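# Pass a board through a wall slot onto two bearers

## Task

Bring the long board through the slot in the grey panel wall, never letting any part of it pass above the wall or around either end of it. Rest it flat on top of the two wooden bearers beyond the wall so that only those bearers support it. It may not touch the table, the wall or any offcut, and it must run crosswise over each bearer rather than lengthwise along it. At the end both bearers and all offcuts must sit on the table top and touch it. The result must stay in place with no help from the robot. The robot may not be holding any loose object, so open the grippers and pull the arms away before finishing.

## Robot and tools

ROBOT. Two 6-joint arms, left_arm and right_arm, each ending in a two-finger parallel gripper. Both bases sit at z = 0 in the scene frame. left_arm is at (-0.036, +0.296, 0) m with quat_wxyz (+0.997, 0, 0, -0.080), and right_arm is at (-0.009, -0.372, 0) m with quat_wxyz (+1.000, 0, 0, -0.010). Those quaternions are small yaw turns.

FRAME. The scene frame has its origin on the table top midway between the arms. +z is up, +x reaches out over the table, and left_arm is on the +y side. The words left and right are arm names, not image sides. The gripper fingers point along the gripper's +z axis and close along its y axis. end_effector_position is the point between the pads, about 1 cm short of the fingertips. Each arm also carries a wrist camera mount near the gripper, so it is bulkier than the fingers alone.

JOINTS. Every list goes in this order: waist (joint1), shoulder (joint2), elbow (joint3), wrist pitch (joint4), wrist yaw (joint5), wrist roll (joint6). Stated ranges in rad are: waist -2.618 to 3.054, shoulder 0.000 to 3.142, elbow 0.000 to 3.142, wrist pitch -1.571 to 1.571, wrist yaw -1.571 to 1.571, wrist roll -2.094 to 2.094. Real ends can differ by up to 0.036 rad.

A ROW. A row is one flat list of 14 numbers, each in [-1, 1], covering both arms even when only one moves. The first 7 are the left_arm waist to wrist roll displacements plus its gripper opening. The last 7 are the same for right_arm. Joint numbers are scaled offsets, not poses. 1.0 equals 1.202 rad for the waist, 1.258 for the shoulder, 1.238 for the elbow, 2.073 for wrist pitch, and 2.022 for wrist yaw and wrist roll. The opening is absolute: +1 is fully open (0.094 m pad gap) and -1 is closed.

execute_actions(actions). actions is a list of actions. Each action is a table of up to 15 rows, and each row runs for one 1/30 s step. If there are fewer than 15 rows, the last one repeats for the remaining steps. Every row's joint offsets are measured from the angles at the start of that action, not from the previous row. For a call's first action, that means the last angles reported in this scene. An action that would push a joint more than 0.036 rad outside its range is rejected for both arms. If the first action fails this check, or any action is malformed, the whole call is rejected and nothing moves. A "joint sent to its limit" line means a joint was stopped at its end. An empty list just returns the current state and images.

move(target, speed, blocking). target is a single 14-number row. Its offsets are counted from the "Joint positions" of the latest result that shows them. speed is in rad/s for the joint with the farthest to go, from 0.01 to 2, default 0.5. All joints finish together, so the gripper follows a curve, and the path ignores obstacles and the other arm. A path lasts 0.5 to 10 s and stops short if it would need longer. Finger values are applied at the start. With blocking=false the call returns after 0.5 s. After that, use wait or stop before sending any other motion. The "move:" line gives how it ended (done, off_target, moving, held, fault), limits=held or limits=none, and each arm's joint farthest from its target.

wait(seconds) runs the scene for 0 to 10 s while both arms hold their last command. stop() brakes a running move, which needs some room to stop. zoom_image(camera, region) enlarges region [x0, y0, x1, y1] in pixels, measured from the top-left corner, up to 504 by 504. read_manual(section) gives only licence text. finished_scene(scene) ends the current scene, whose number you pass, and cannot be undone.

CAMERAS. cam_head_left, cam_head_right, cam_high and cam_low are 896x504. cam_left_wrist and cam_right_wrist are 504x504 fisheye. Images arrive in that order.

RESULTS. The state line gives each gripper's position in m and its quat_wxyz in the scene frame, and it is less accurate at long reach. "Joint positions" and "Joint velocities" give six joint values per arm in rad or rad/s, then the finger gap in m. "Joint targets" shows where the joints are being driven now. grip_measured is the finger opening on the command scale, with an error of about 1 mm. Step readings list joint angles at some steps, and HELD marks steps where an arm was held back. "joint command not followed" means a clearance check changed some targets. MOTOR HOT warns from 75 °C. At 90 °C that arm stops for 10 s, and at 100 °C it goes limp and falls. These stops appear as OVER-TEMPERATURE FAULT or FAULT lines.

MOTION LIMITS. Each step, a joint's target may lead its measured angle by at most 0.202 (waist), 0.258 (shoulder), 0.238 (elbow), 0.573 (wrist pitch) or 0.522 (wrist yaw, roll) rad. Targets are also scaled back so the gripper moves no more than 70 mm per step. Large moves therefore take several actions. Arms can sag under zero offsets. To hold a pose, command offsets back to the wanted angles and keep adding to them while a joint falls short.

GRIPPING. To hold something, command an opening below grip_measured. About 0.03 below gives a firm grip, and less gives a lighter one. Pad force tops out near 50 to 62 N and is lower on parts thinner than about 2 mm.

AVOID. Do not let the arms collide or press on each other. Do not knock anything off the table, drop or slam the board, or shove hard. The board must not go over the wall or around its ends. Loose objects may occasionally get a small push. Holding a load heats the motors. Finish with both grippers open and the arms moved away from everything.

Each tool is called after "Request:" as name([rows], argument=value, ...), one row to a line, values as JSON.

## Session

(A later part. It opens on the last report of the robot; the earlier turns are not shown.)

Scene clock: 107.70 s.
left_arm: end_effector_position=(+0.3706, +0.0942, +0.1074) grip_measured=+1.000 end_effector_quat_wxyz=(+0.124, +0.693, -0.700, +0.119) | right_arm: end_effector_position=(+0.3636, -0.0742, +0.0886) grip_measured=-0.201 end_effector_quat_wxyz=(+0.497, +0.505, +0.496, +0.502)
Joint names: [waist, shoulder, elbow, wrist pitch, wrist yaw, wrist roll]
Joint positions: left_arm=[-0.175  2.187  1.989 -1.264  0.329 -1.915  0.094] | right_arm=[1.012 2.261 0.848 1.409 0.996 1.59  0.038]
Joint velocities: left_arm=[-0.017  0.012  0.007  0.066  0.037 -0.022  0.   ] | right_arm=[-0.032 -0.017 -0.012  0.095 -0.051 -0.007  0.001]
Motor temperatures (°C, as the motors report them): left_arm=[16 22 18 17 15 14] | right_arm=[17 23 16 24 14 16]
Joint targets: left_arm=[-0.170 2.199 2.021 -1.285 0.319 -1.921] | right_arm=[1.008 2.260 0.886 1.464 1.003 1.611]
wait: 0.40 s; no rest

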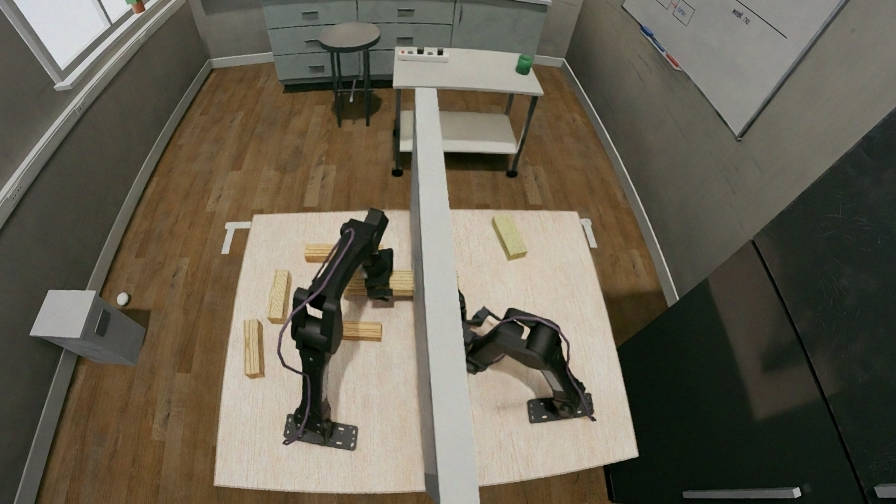

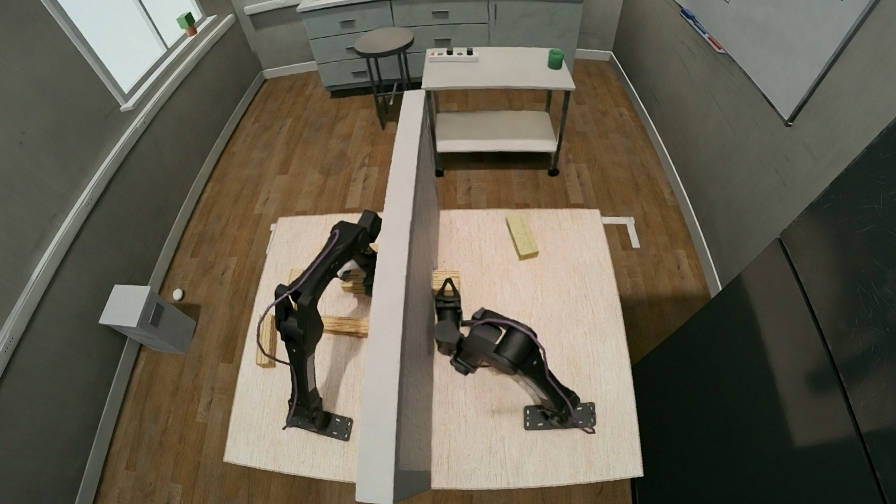

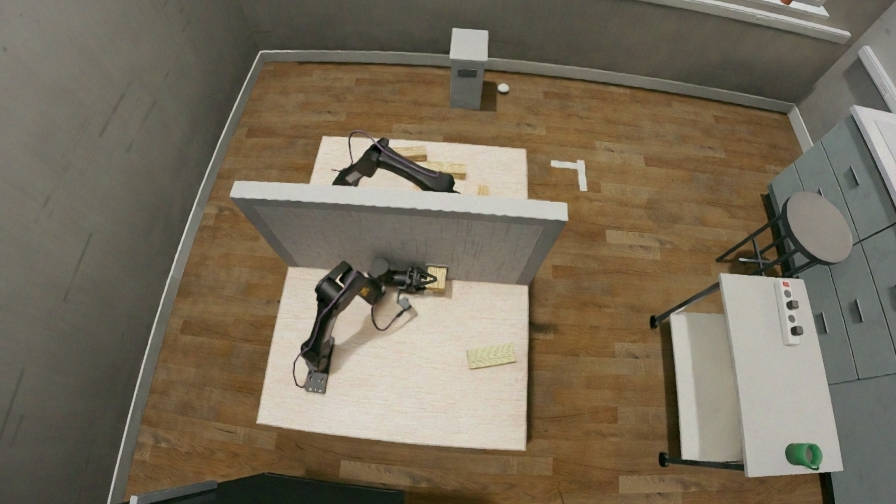

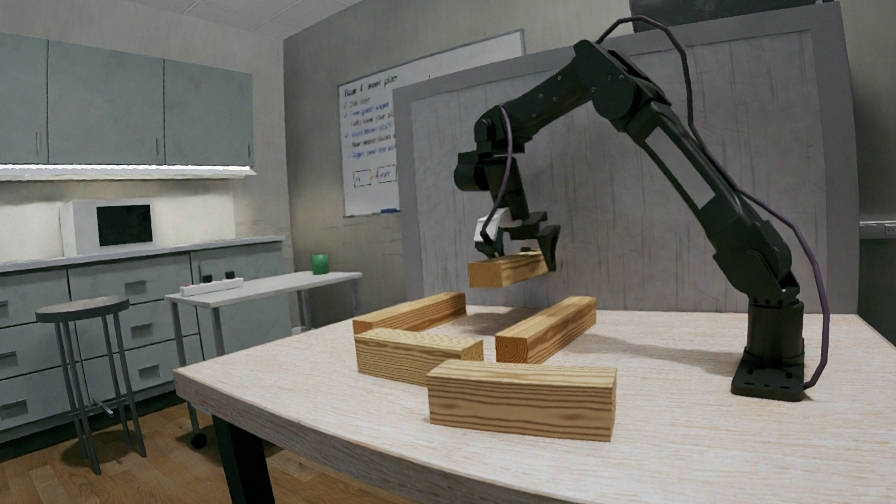

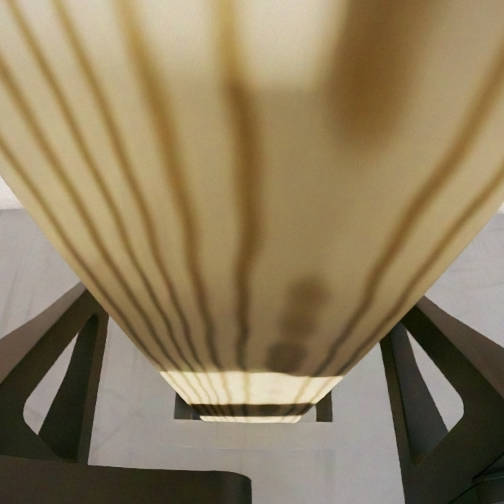

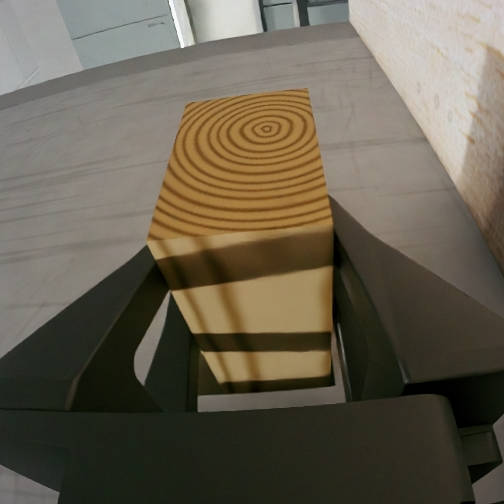

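Request:
execute_actions([
  [[0.00111,0.00954,0.02700,-0.01016,-0.00501,-0.00359,1.0,-0.00333,-0.0008,0.0307,0.02653,0.00346,0.01039,-0.3],[-0.00267,0.01021,0.03035,-0.01025,-0.00521,-0.00541,1.0,-0.00333,-0.0008,0.0307,0.02653,0.00346,0.01039,-0.3],[-0.00785,0.01215,0.03568,-0.01038,-0.00552,-0.00830,1.0,-0.00333,-0.0008,0.0307,0.02653,0.00346,0.01039,-0.3],[-0.01126,0.01525,0.04263,-0.01056,-0.00592,-0.01207,1.0,-0.00333,-0.0008,0.0307,0.02653,0.00346,0.01039,-0.3],[-0.01568,0.01930,0.05073,-0.01077,-0.00639,-0.01646,1.0,-0.00333,-0.0008,0.0307,0.02653,0.00346,0.01039,-0.3],[-0.02084,0.02401,0.05941,-0.01100,-0.00690,-0.02117,1.0,-0.00333,-0.0008,0.0307,0.02653,0.00346,0.01039,-0.3],[-0.02637,0.02905,0.06809,-0.01122,-0.00740,-0.02588,1.0,-0.00333,-0.0008,0.0307,0.02653,0.00346,0.01039,-0.3],[-0.03191,0.03410,0.07620,-0.01143,-0.00788,-0.03027,1.0,-0.00333,-0.0008,0.0307,0.02653,0.00346,0.01039,-0.3],[-0.03706,0.03882,0.08314,-0.01161,-0.00828,-0.03404,1.0,-0.00333,-0.0008,0.0307,0.02653,0.00346,0.01039,-0.3],[-0.04149,0.04285,0.08847,-0.01175,-0.00859,-0.03693,1.0,-0.00333,-0.0008,0.0307,0.02653,0.00346,0.01039,-0.3],[-0.04489,0.04595,0.09183,-0.01184,-0.00879,-0.03875,1.0,-0.00333,-0.0008,0.0307,0.02653,0.00346,0.01039,-0.3],[-0.04702,0.04790,0.09297,-0.01187,-0.00885,-0.03937,1.0,-0.00333,-0.0008,0.0307,0.02653,0.00346,0.01039,-0.3],[-0.04775,0.04857,0.09297,-0.01187,-0.00885,-0.03937,1.0,-0.00333,-0.0008,0.0307,0.02653,0.00346,0.01039,-0.3]],
])

Request:
wait(seconds=0.4)

Scene clock: 109.23 s.
left_arm: end_effector_position=(+0.3747, +0.0663, +0.1109) grip_measured=+1.000 end_effector_quat_wxyz=(+0.122, +0.694, -0.699, +0.126) | right_arm: end_effector_position=(+0.3636, -0.0742, +0.0886) grip_measured=-0.201 end_effector_quat_wxyz=(+0.497, +0.505, +0.496, +0.502)
Joint names: [waist, shoulder, elbow, wrist pitch, wrist yaw, wrist roll]
Joint positions: left_arm=[-0.231  2.232  2.074 -1.271  0.324 -1.978  0.094] | right_arm=[1.012 2.261 0.848 1.409 0.996 1.589 0.038]
Joint velocities: left_arm=[-0.1    0.066 -0.007  0.051 -0.007 -0.095  0.   ] | right_arm=[-0.007 -0.002 -0.007 -0.022 -0.037 -0.081  0.   ]
Motor temperatures (°C, as the motors report them): left_arm=[16 22 18 17 15 14] | right_arm=[17 23 16 24 14 16]
Joint targets: left_arm=[-0.232 2.248 2.105 -1.289 0.311 -1.994] | right_arm=[1.008 2.260 0.886 1.464 1.003 1.610]
Step readings (joint positions):
0: left_arm=[-0.175 2.187 1.989 -1.264 0.329 -1.916] | right_arm=[1.012 2.261 0.848 1.409 0.996 1.590]
1: left_arm=[-0.175 2.187 1.989 -1.264 0.329 -1.916] | right_arm=[1.012 2.261 0.848 1.409 0.996 1.590]
2: left_arm=[-0.175 2.187 1.989 -1.264 0.329 -1.917] | right_arm=[1.012 2.261 0.848 1.409 0.996 1.590]
4: left_arm=[-0.175 2.189 1.997 -1.268 0.329 -1.921] | right_arm=[1.012 2.261 0.848 1.409 0.996 1.590]
8: left_arm=[-0.187 2.205 2.037 -1.271 0.325 -1.943] | right_arm=[1.012 2.261 0.848 1.409 0.996 1.589]
15: Joint positions above

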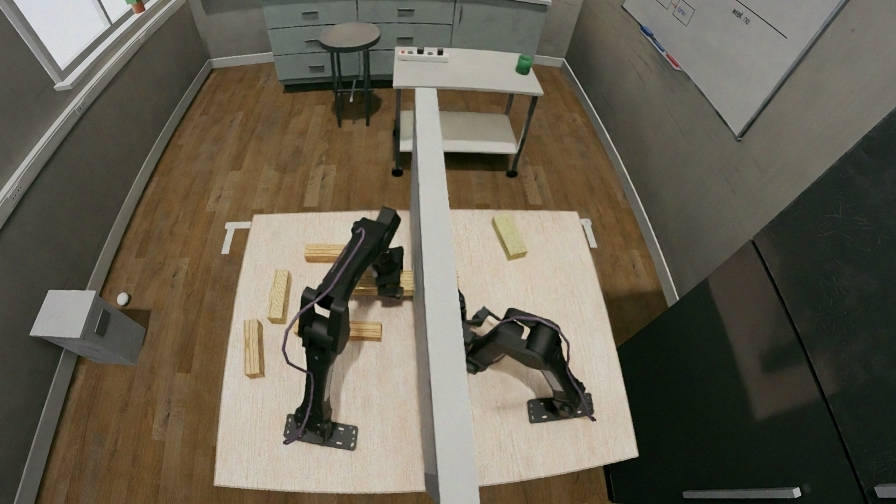

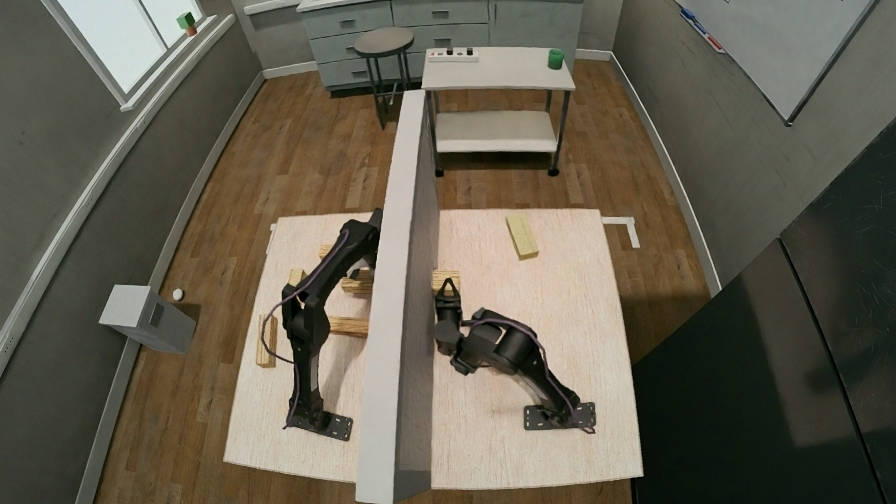

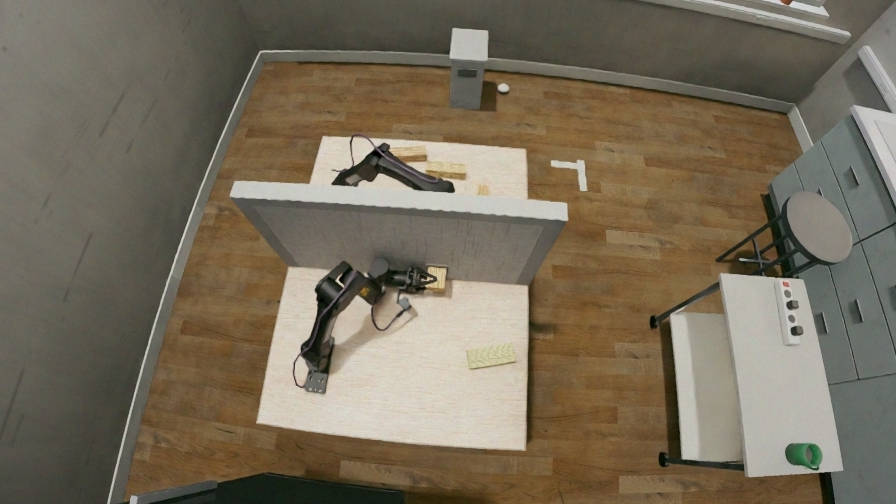

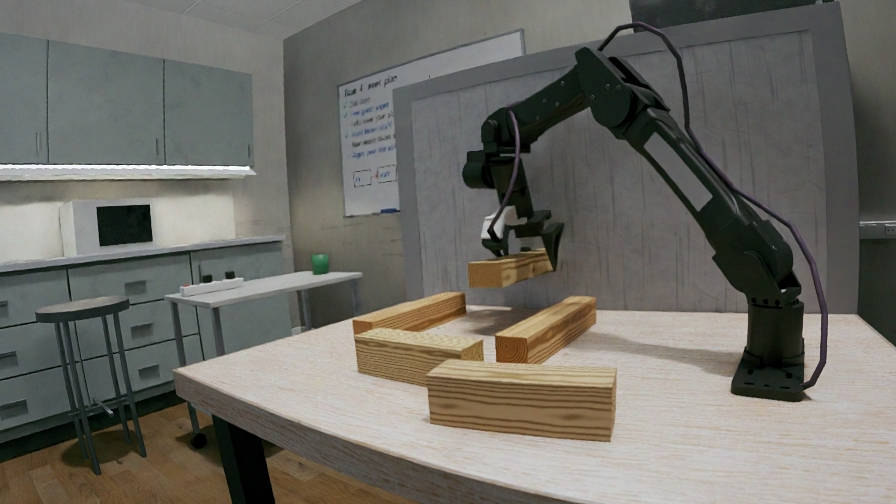

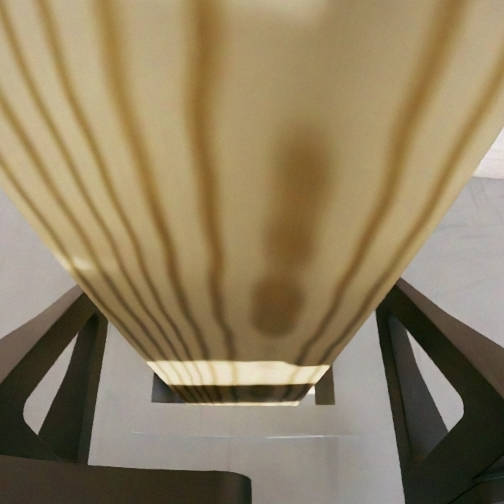

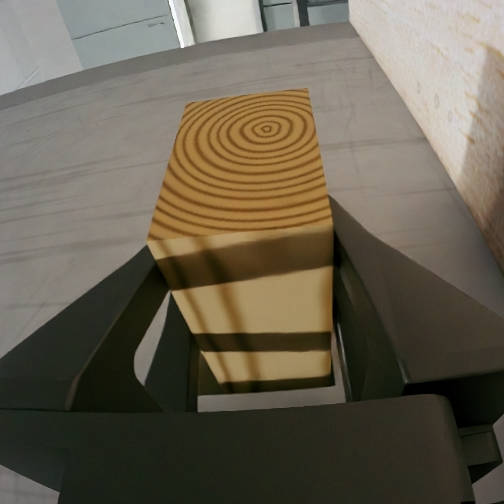

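Scene clock: 109.63 s.
left_arm: end_effector_position=(+0.3740, +0.0653, +0.1086) grip_measured=+1.000 end_effector_quat_wxyz=(+0.123, +0.697, -0.696, +0.122) | right_arm: end_effector_position=(+0.3636, -0.0742, +0.0886) grip_measured=-0.201 end_effector_quat_wxyz=(+0.497, +0.505, +0.496, +0.502)
Joint names: [waist, shoulder, elbow, wrist pitch, wrist yaw, wrist roll]
Joint positions: left_arm=[-0.234  2.237  2.074 -1.271  0.322 -1.988  0.094] | right_arm=[1.012 2.261 0.848 1.409 0.996 1.589 0.038]
Joint velocities: left_arm=[ 0.007 -0.007 -0.002  0.022  0.007 -0.051  0.   ] | right_arm=[-0.002 -0.007  0.007 -0.051 -0.051  0.022 -0.   ]
Motor temperatures (°C, as the motors report them): left_arm=[16 22 18 17 15 14] | right_arm=[17 23 16 24 14 16]
Joint targets: left_arm=[-0.232 2.248 2.105 -1.289 0.311 -1.994] | right_arm=[1.008 2.260 0.886 1.464 1.003 1.610]
wait: 0.40 s; no rest

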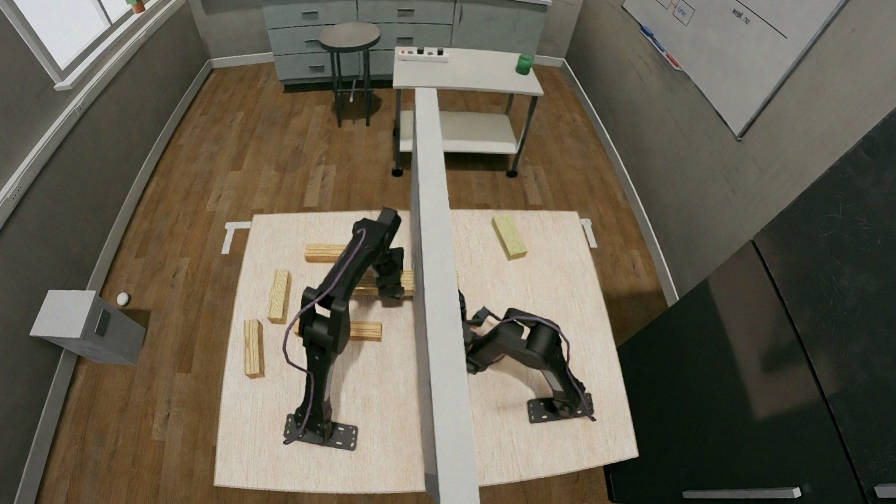

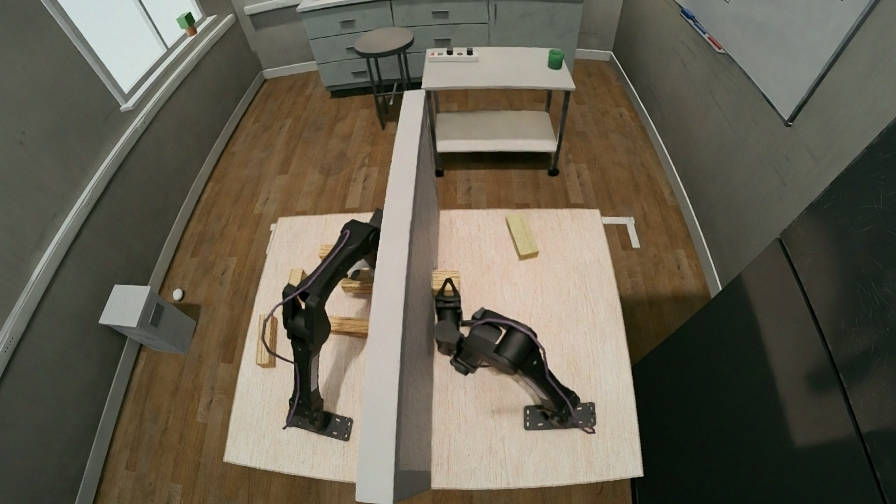

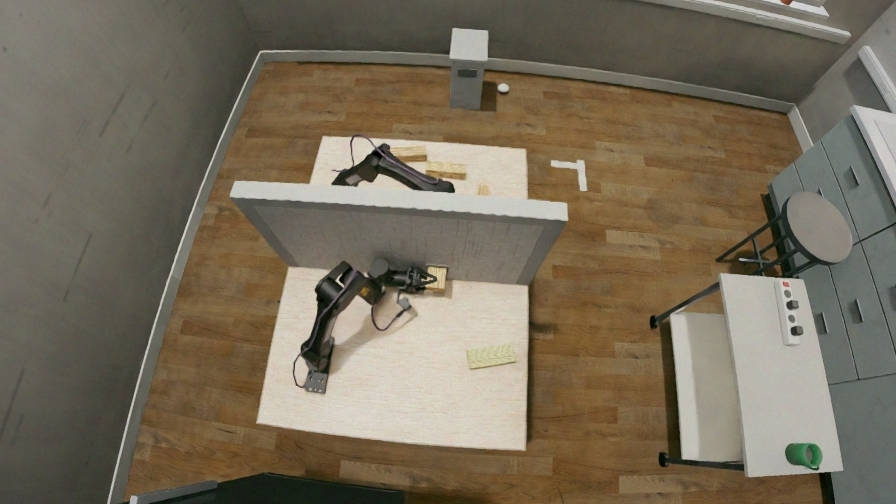

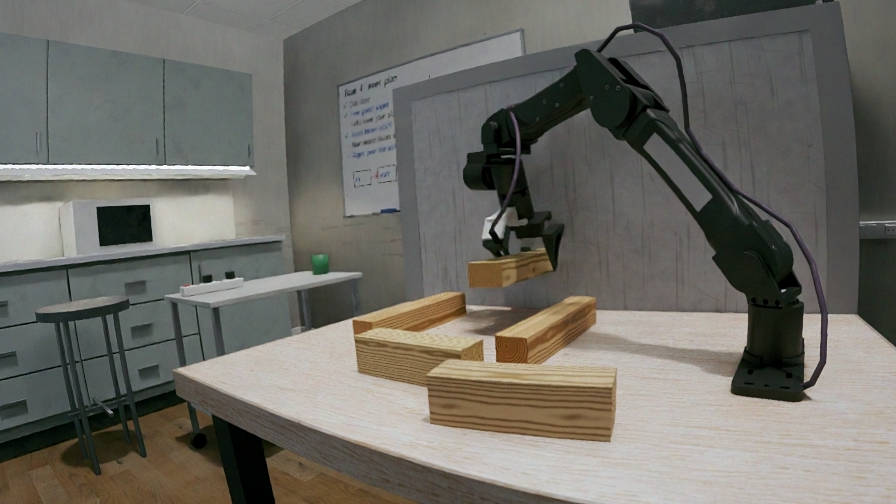

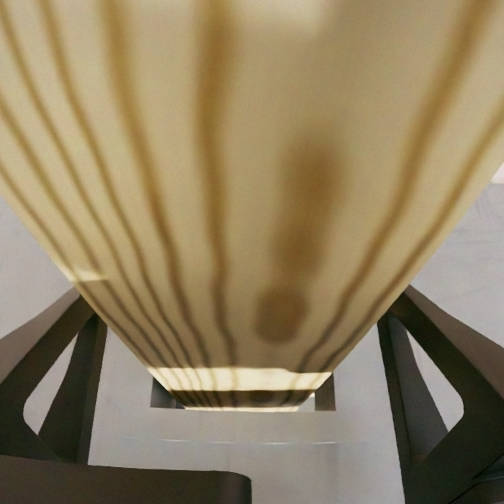

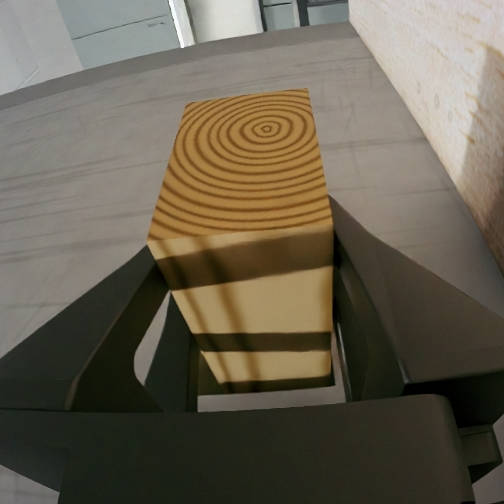

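Request:
execute_actions([
  [[0.00166,0.00874,0.02504,-0.00868,-0.00544,-0.00297,0.9,-0.00333,-0.0008,0.0307,0.02653,0.00346,0.01039,-0.3],[0.00166,0.00874,0.02504,-0.00868,-0.00544,-0.00297,0.8,-0.00333,-0.0008,0.0307,0.02653,0.00346,0.01039,-0.3],[0.00166,0.00874,0.02504,-0.00868,-0.00544,-0.00297,0.7,-0.00333,-0.0008,0.0307,0.02653,0.00346,0.01039,-0.3],[0.00166,0.00874,0.02504,-0.00868,-0.00544,-0.00297,0.6,-0.00333,-0.0008,0.0307,0.02653,0.00346,0.01039,-0.3],[0.00166,0.00874,0.02504,-0.00868,-0.00544,-0.00297,0.51,-0.00333,-0.0008,0.0307,0.02653,0.00346,0.01039,-0.3],[0.00166,0.00874,0.02504,-0.00868,-0.00544,-0.00297,0.44,-0.00333,-0.0008,0.0307,0.02653,0.00346,0.01039,-0.3],[0.00166,0.00874,0.02504,-0.00868,-0.00544,-0.00297,0.39,-0.00333,-0.0008,0.0307,0.02653,0.00346,0.01039,-0.3],[0.00166,0.00874,0.02504,-0.00868,-0.00544,-0.00297,0.35,-0.00333,-0.0008,0.0307,0.02653,0.00346,0.01039,-0.3],[0.00166,0.00874,0.02504,-0.00868,-0.00544,-0.00297,0.32,-0.00333,-0.0008,0.0307,0.02653,0.00346,0.01039,-0.3],[0.00166,0.00874,0.02504,-0.00868,-0.00544,-0.00297,0.295,-0.00333,-0.0008,0.0307,0.02653,0.00346,0.01039,-0.3],[0.00166,0.00874,0.02504,-0.00868,-0.00544,-0.00297,0.27,-0.00333,-0.0008,0.0307,0.02653,0.00346,0.01039,-0.3],[0.00166,0.00874,0.02504,-0.00868,-0.00544,-0.00297,0.25,-0.00333,-0.0008,0.0307,0.02653,0.00346,0.01039,-0.3],[0.00166,0.00874,0.02504,-0.00868,-0.00544,-0.00297,0.23,-0.00333,-0.0008,0.0307,0.02653,0.00346,0.01039,-0.3],[0.00166,0.00874,0.02504,-0.00868,-0.00544,-0.00297,0.21,-0.00333,-0.0008,0.0307,0.02653,0.00346,0.01039,-0.3],[0.00166,0.00874,0.02504,-0.00868,-0.00544,-0.00297,0.19,-0.00333,-0.0008,0.0307,0.02653,0.00346,0.01039,-0.3]],
])

Request:
wait(seconds=0.3)

Scene clock: 110.77 s.
left_arm: end_effector_position=(+0.3739, +0.0654, +0.1086) grip_measured=+0.251 end_effector_quat_wxyz=(+0.124, +0.697, -0.695, +0.122) | right_arm: end_effector_position=(+0.3636, -0.0742, +0.0886) grip_measured=-0.201 end_effector_quat_wxyz=(+0.497, +0.505, +0.496, +0.502)
Joint names: [waist, shoulder, elbow, wrist pitch, wrist yaw, wrist roll]
Joint positions: left_arm=[-0.234  2.237  2.074 -1.271  0.322 -1.99   0.059] | right_arm=[1.012 2.261 0.848 1.409 0.996 1.589 0.038]
Joint velocities: left_arm=[-0.022 -0.022 -0.017 -0.022 -0.081  0.007  0.001] | right_arm=[-0.017 -0.007  0.007  0.066 -0.007  0.037  0.   ]
Motor temperatures (°C, as the motors report them): left_arm=[16 22 18 17 15 14] | right_arm=[17 23 16 24 14 16]
Joint targets: left_arm=[-0.232 2.248 2.105 -1.288 0.311 -1.994] | right_arm=[1.008 2.260 0.886 1.464 1.003 1.611]
Step readings (joint positions):
0: left_arm=[-0.234 2.237 2.074 -1.271 0.322 -1.989] | right_arm=[1.012 2.261 0.848 1.409 0.996 1.589]
1: left_arm=[-0.234 2.237 2.074 -1.271 0.322 -1.989] | right_arm=[1.012 2.261 0.848 1.409 0.996 1.589]
2: left_arm=[-0.234 2.237 2.074 -1.271 0.322 -1.989] | right_arm=[1.012 2.261 0.848 1.409 0.996 1.589]
4: left_arm=[-0.234 2.237 2.074 -1.271 0.322 -1.989] | right_arm=[1.012 2.261 0.848 1.409 0.996 1.589]
8: left_arm=[-0.234 2.237 2.074 -1.271 0.322 -1.989] | right_arm=[1.012 2.261 0.848 1.409 0.996 1.589]
15: Joint positions above

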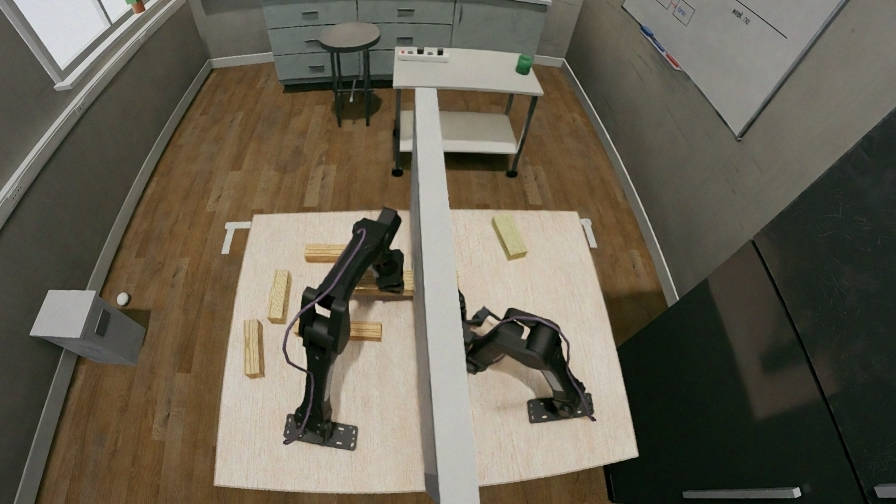

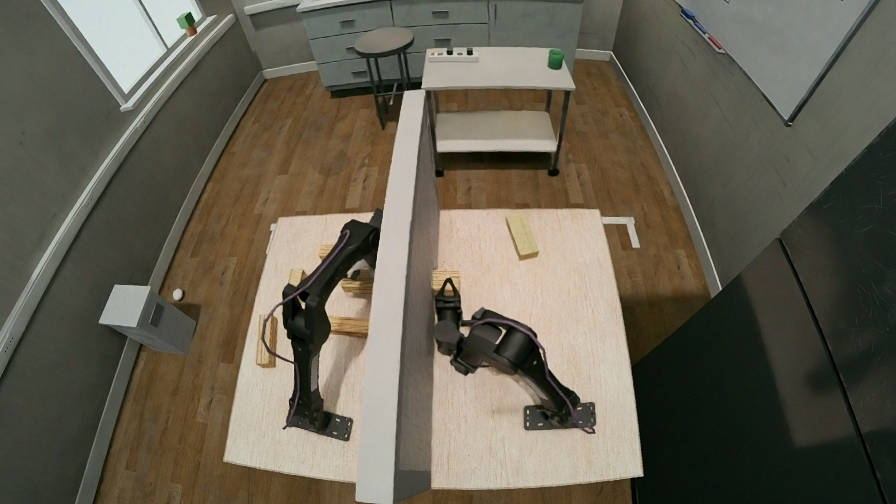

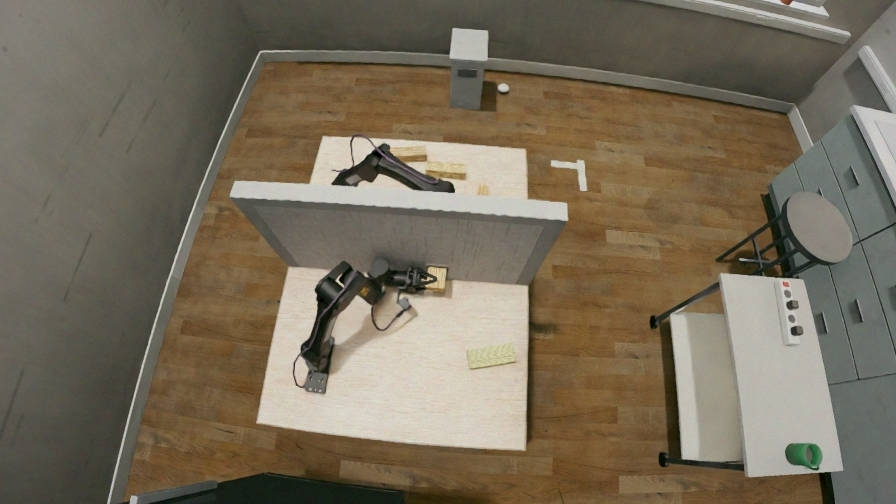

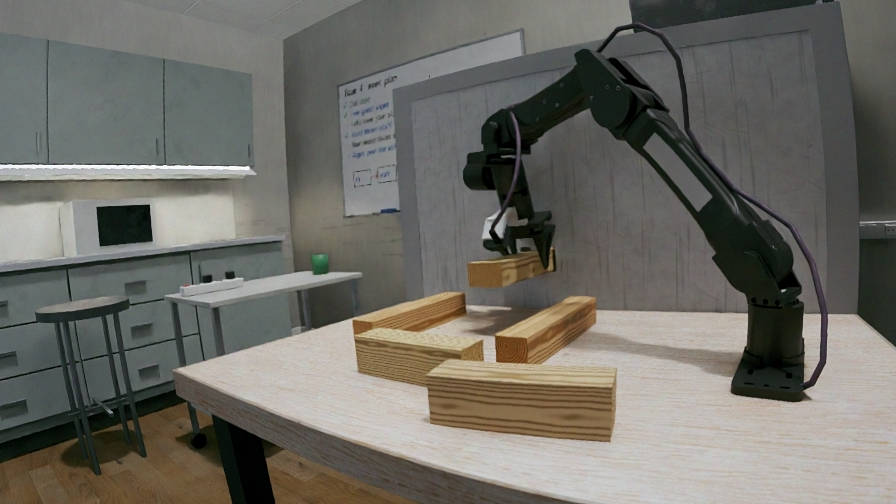

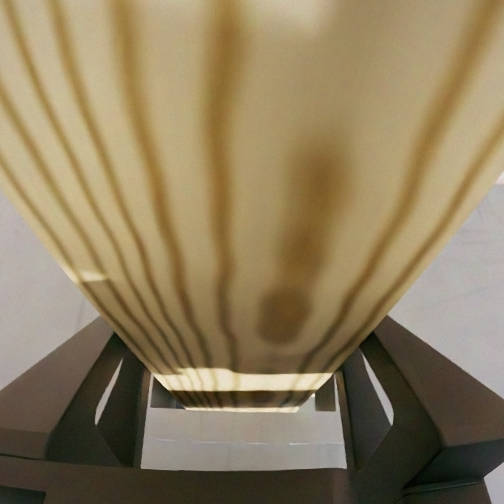

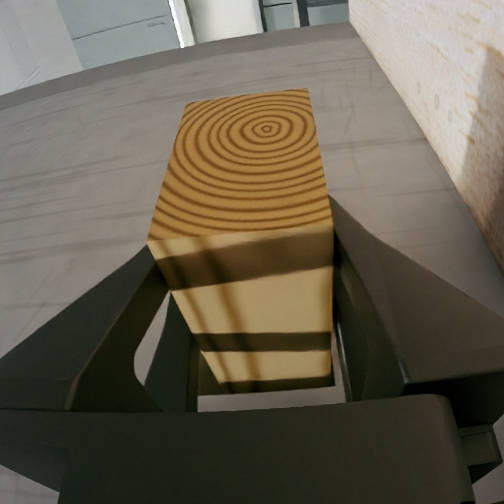

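Scene clock: 111.07 s.
left_arm: end_effector_position=(+0.3739, +0.0654, +0.1086) grip_measured=+0.251 end_effector_quat_wxyz=(+0.124, +0.697, -0.695, +0.122) | right_arm: end_effector_position=(+0.3636, -0.0742, +0.0886) grip_measured=-0.201 end_effector_quat_wxyz=(+0.497, +0.505, +0.496, +0.502)
Joint names: [waist, shoulder, elbow, wrist pitch, wrist yaw, wrist roll]
Joint positions: left_arm=[-0.234  2.237  2.074 -1.271  0.322 -1.99   0.059] | right_arm=[1.012 2.261 0.848 1.409 0.996 1.589 0.038]
Joint velocities: left_arm=[-0.007  0.012  0.002 -0.066 -0.022  0.095  0.001] | right_arm=[ 0.002  0.012 -0.007 -0.095  0.051  0.007 -0.   ]
Motor temperatures (°C, as the motors report them): left_arm=[16 22 18 17 15 14] | right_arm=[17 23 16 24 14 16]
Joint targets: left_arm=[-0.232 2.248 2.105 -1.288 0.311 -1.994] | right_arm=[1.008 2.260 0.886 1.464 1.003 1.611]
wait: 0.30 s; at rest by 0.17 s

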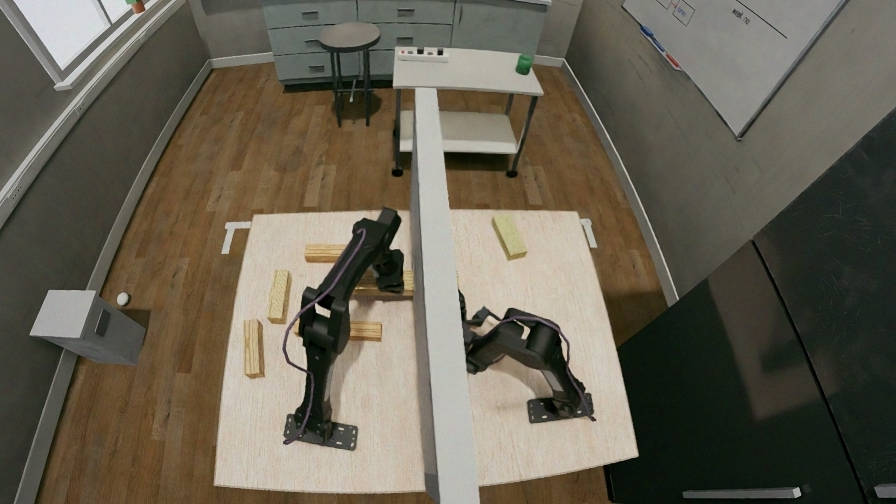

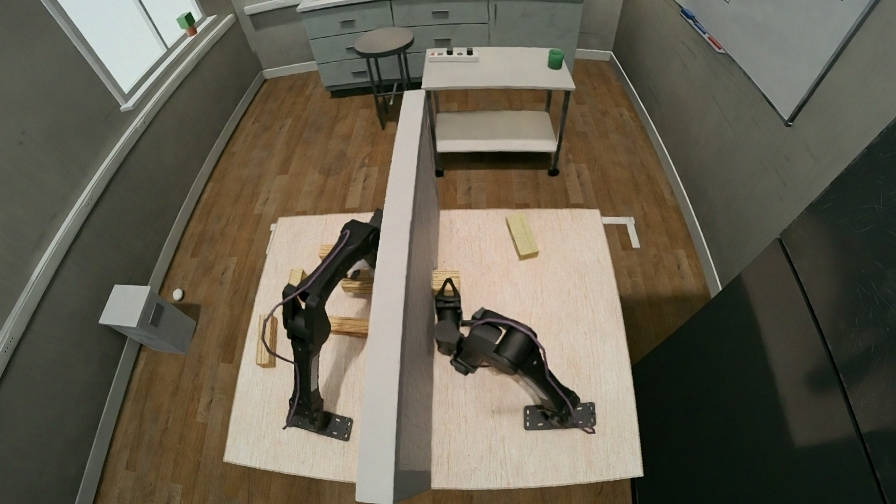

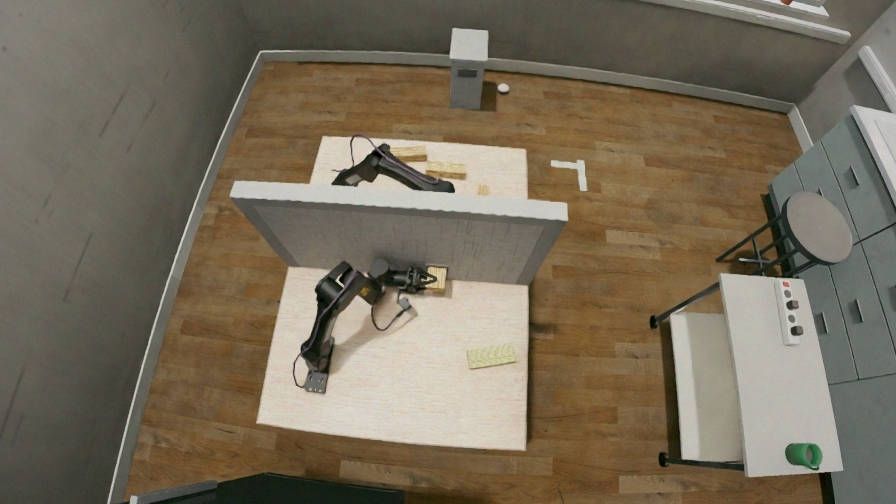

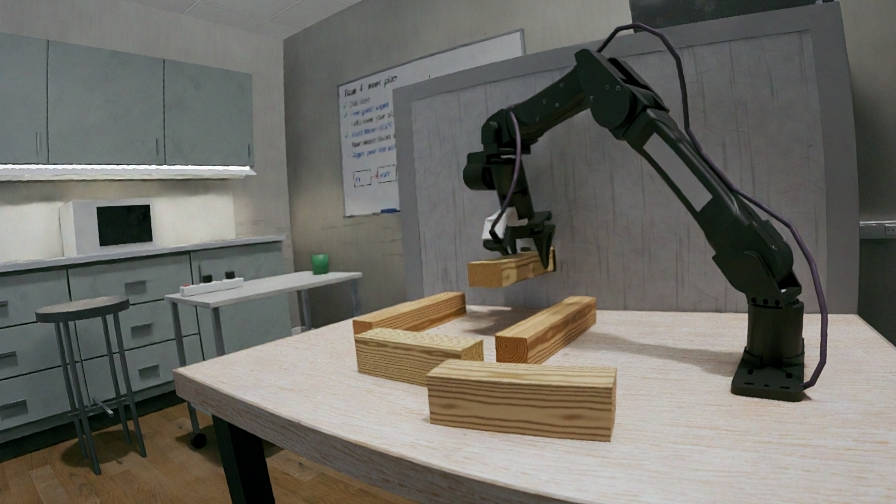

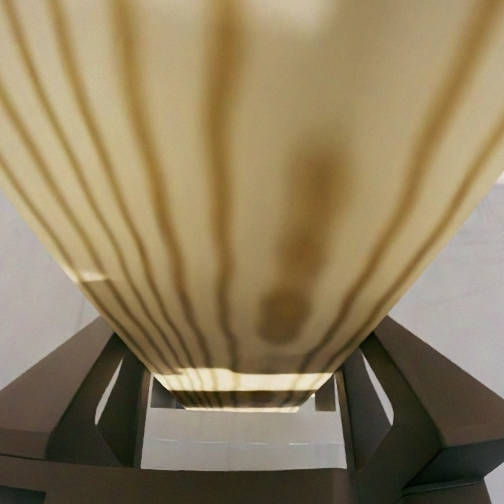

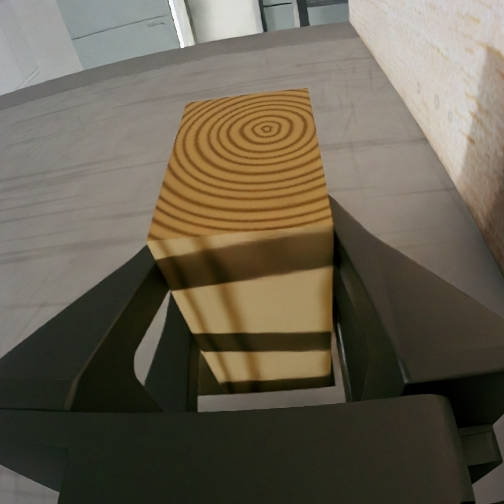

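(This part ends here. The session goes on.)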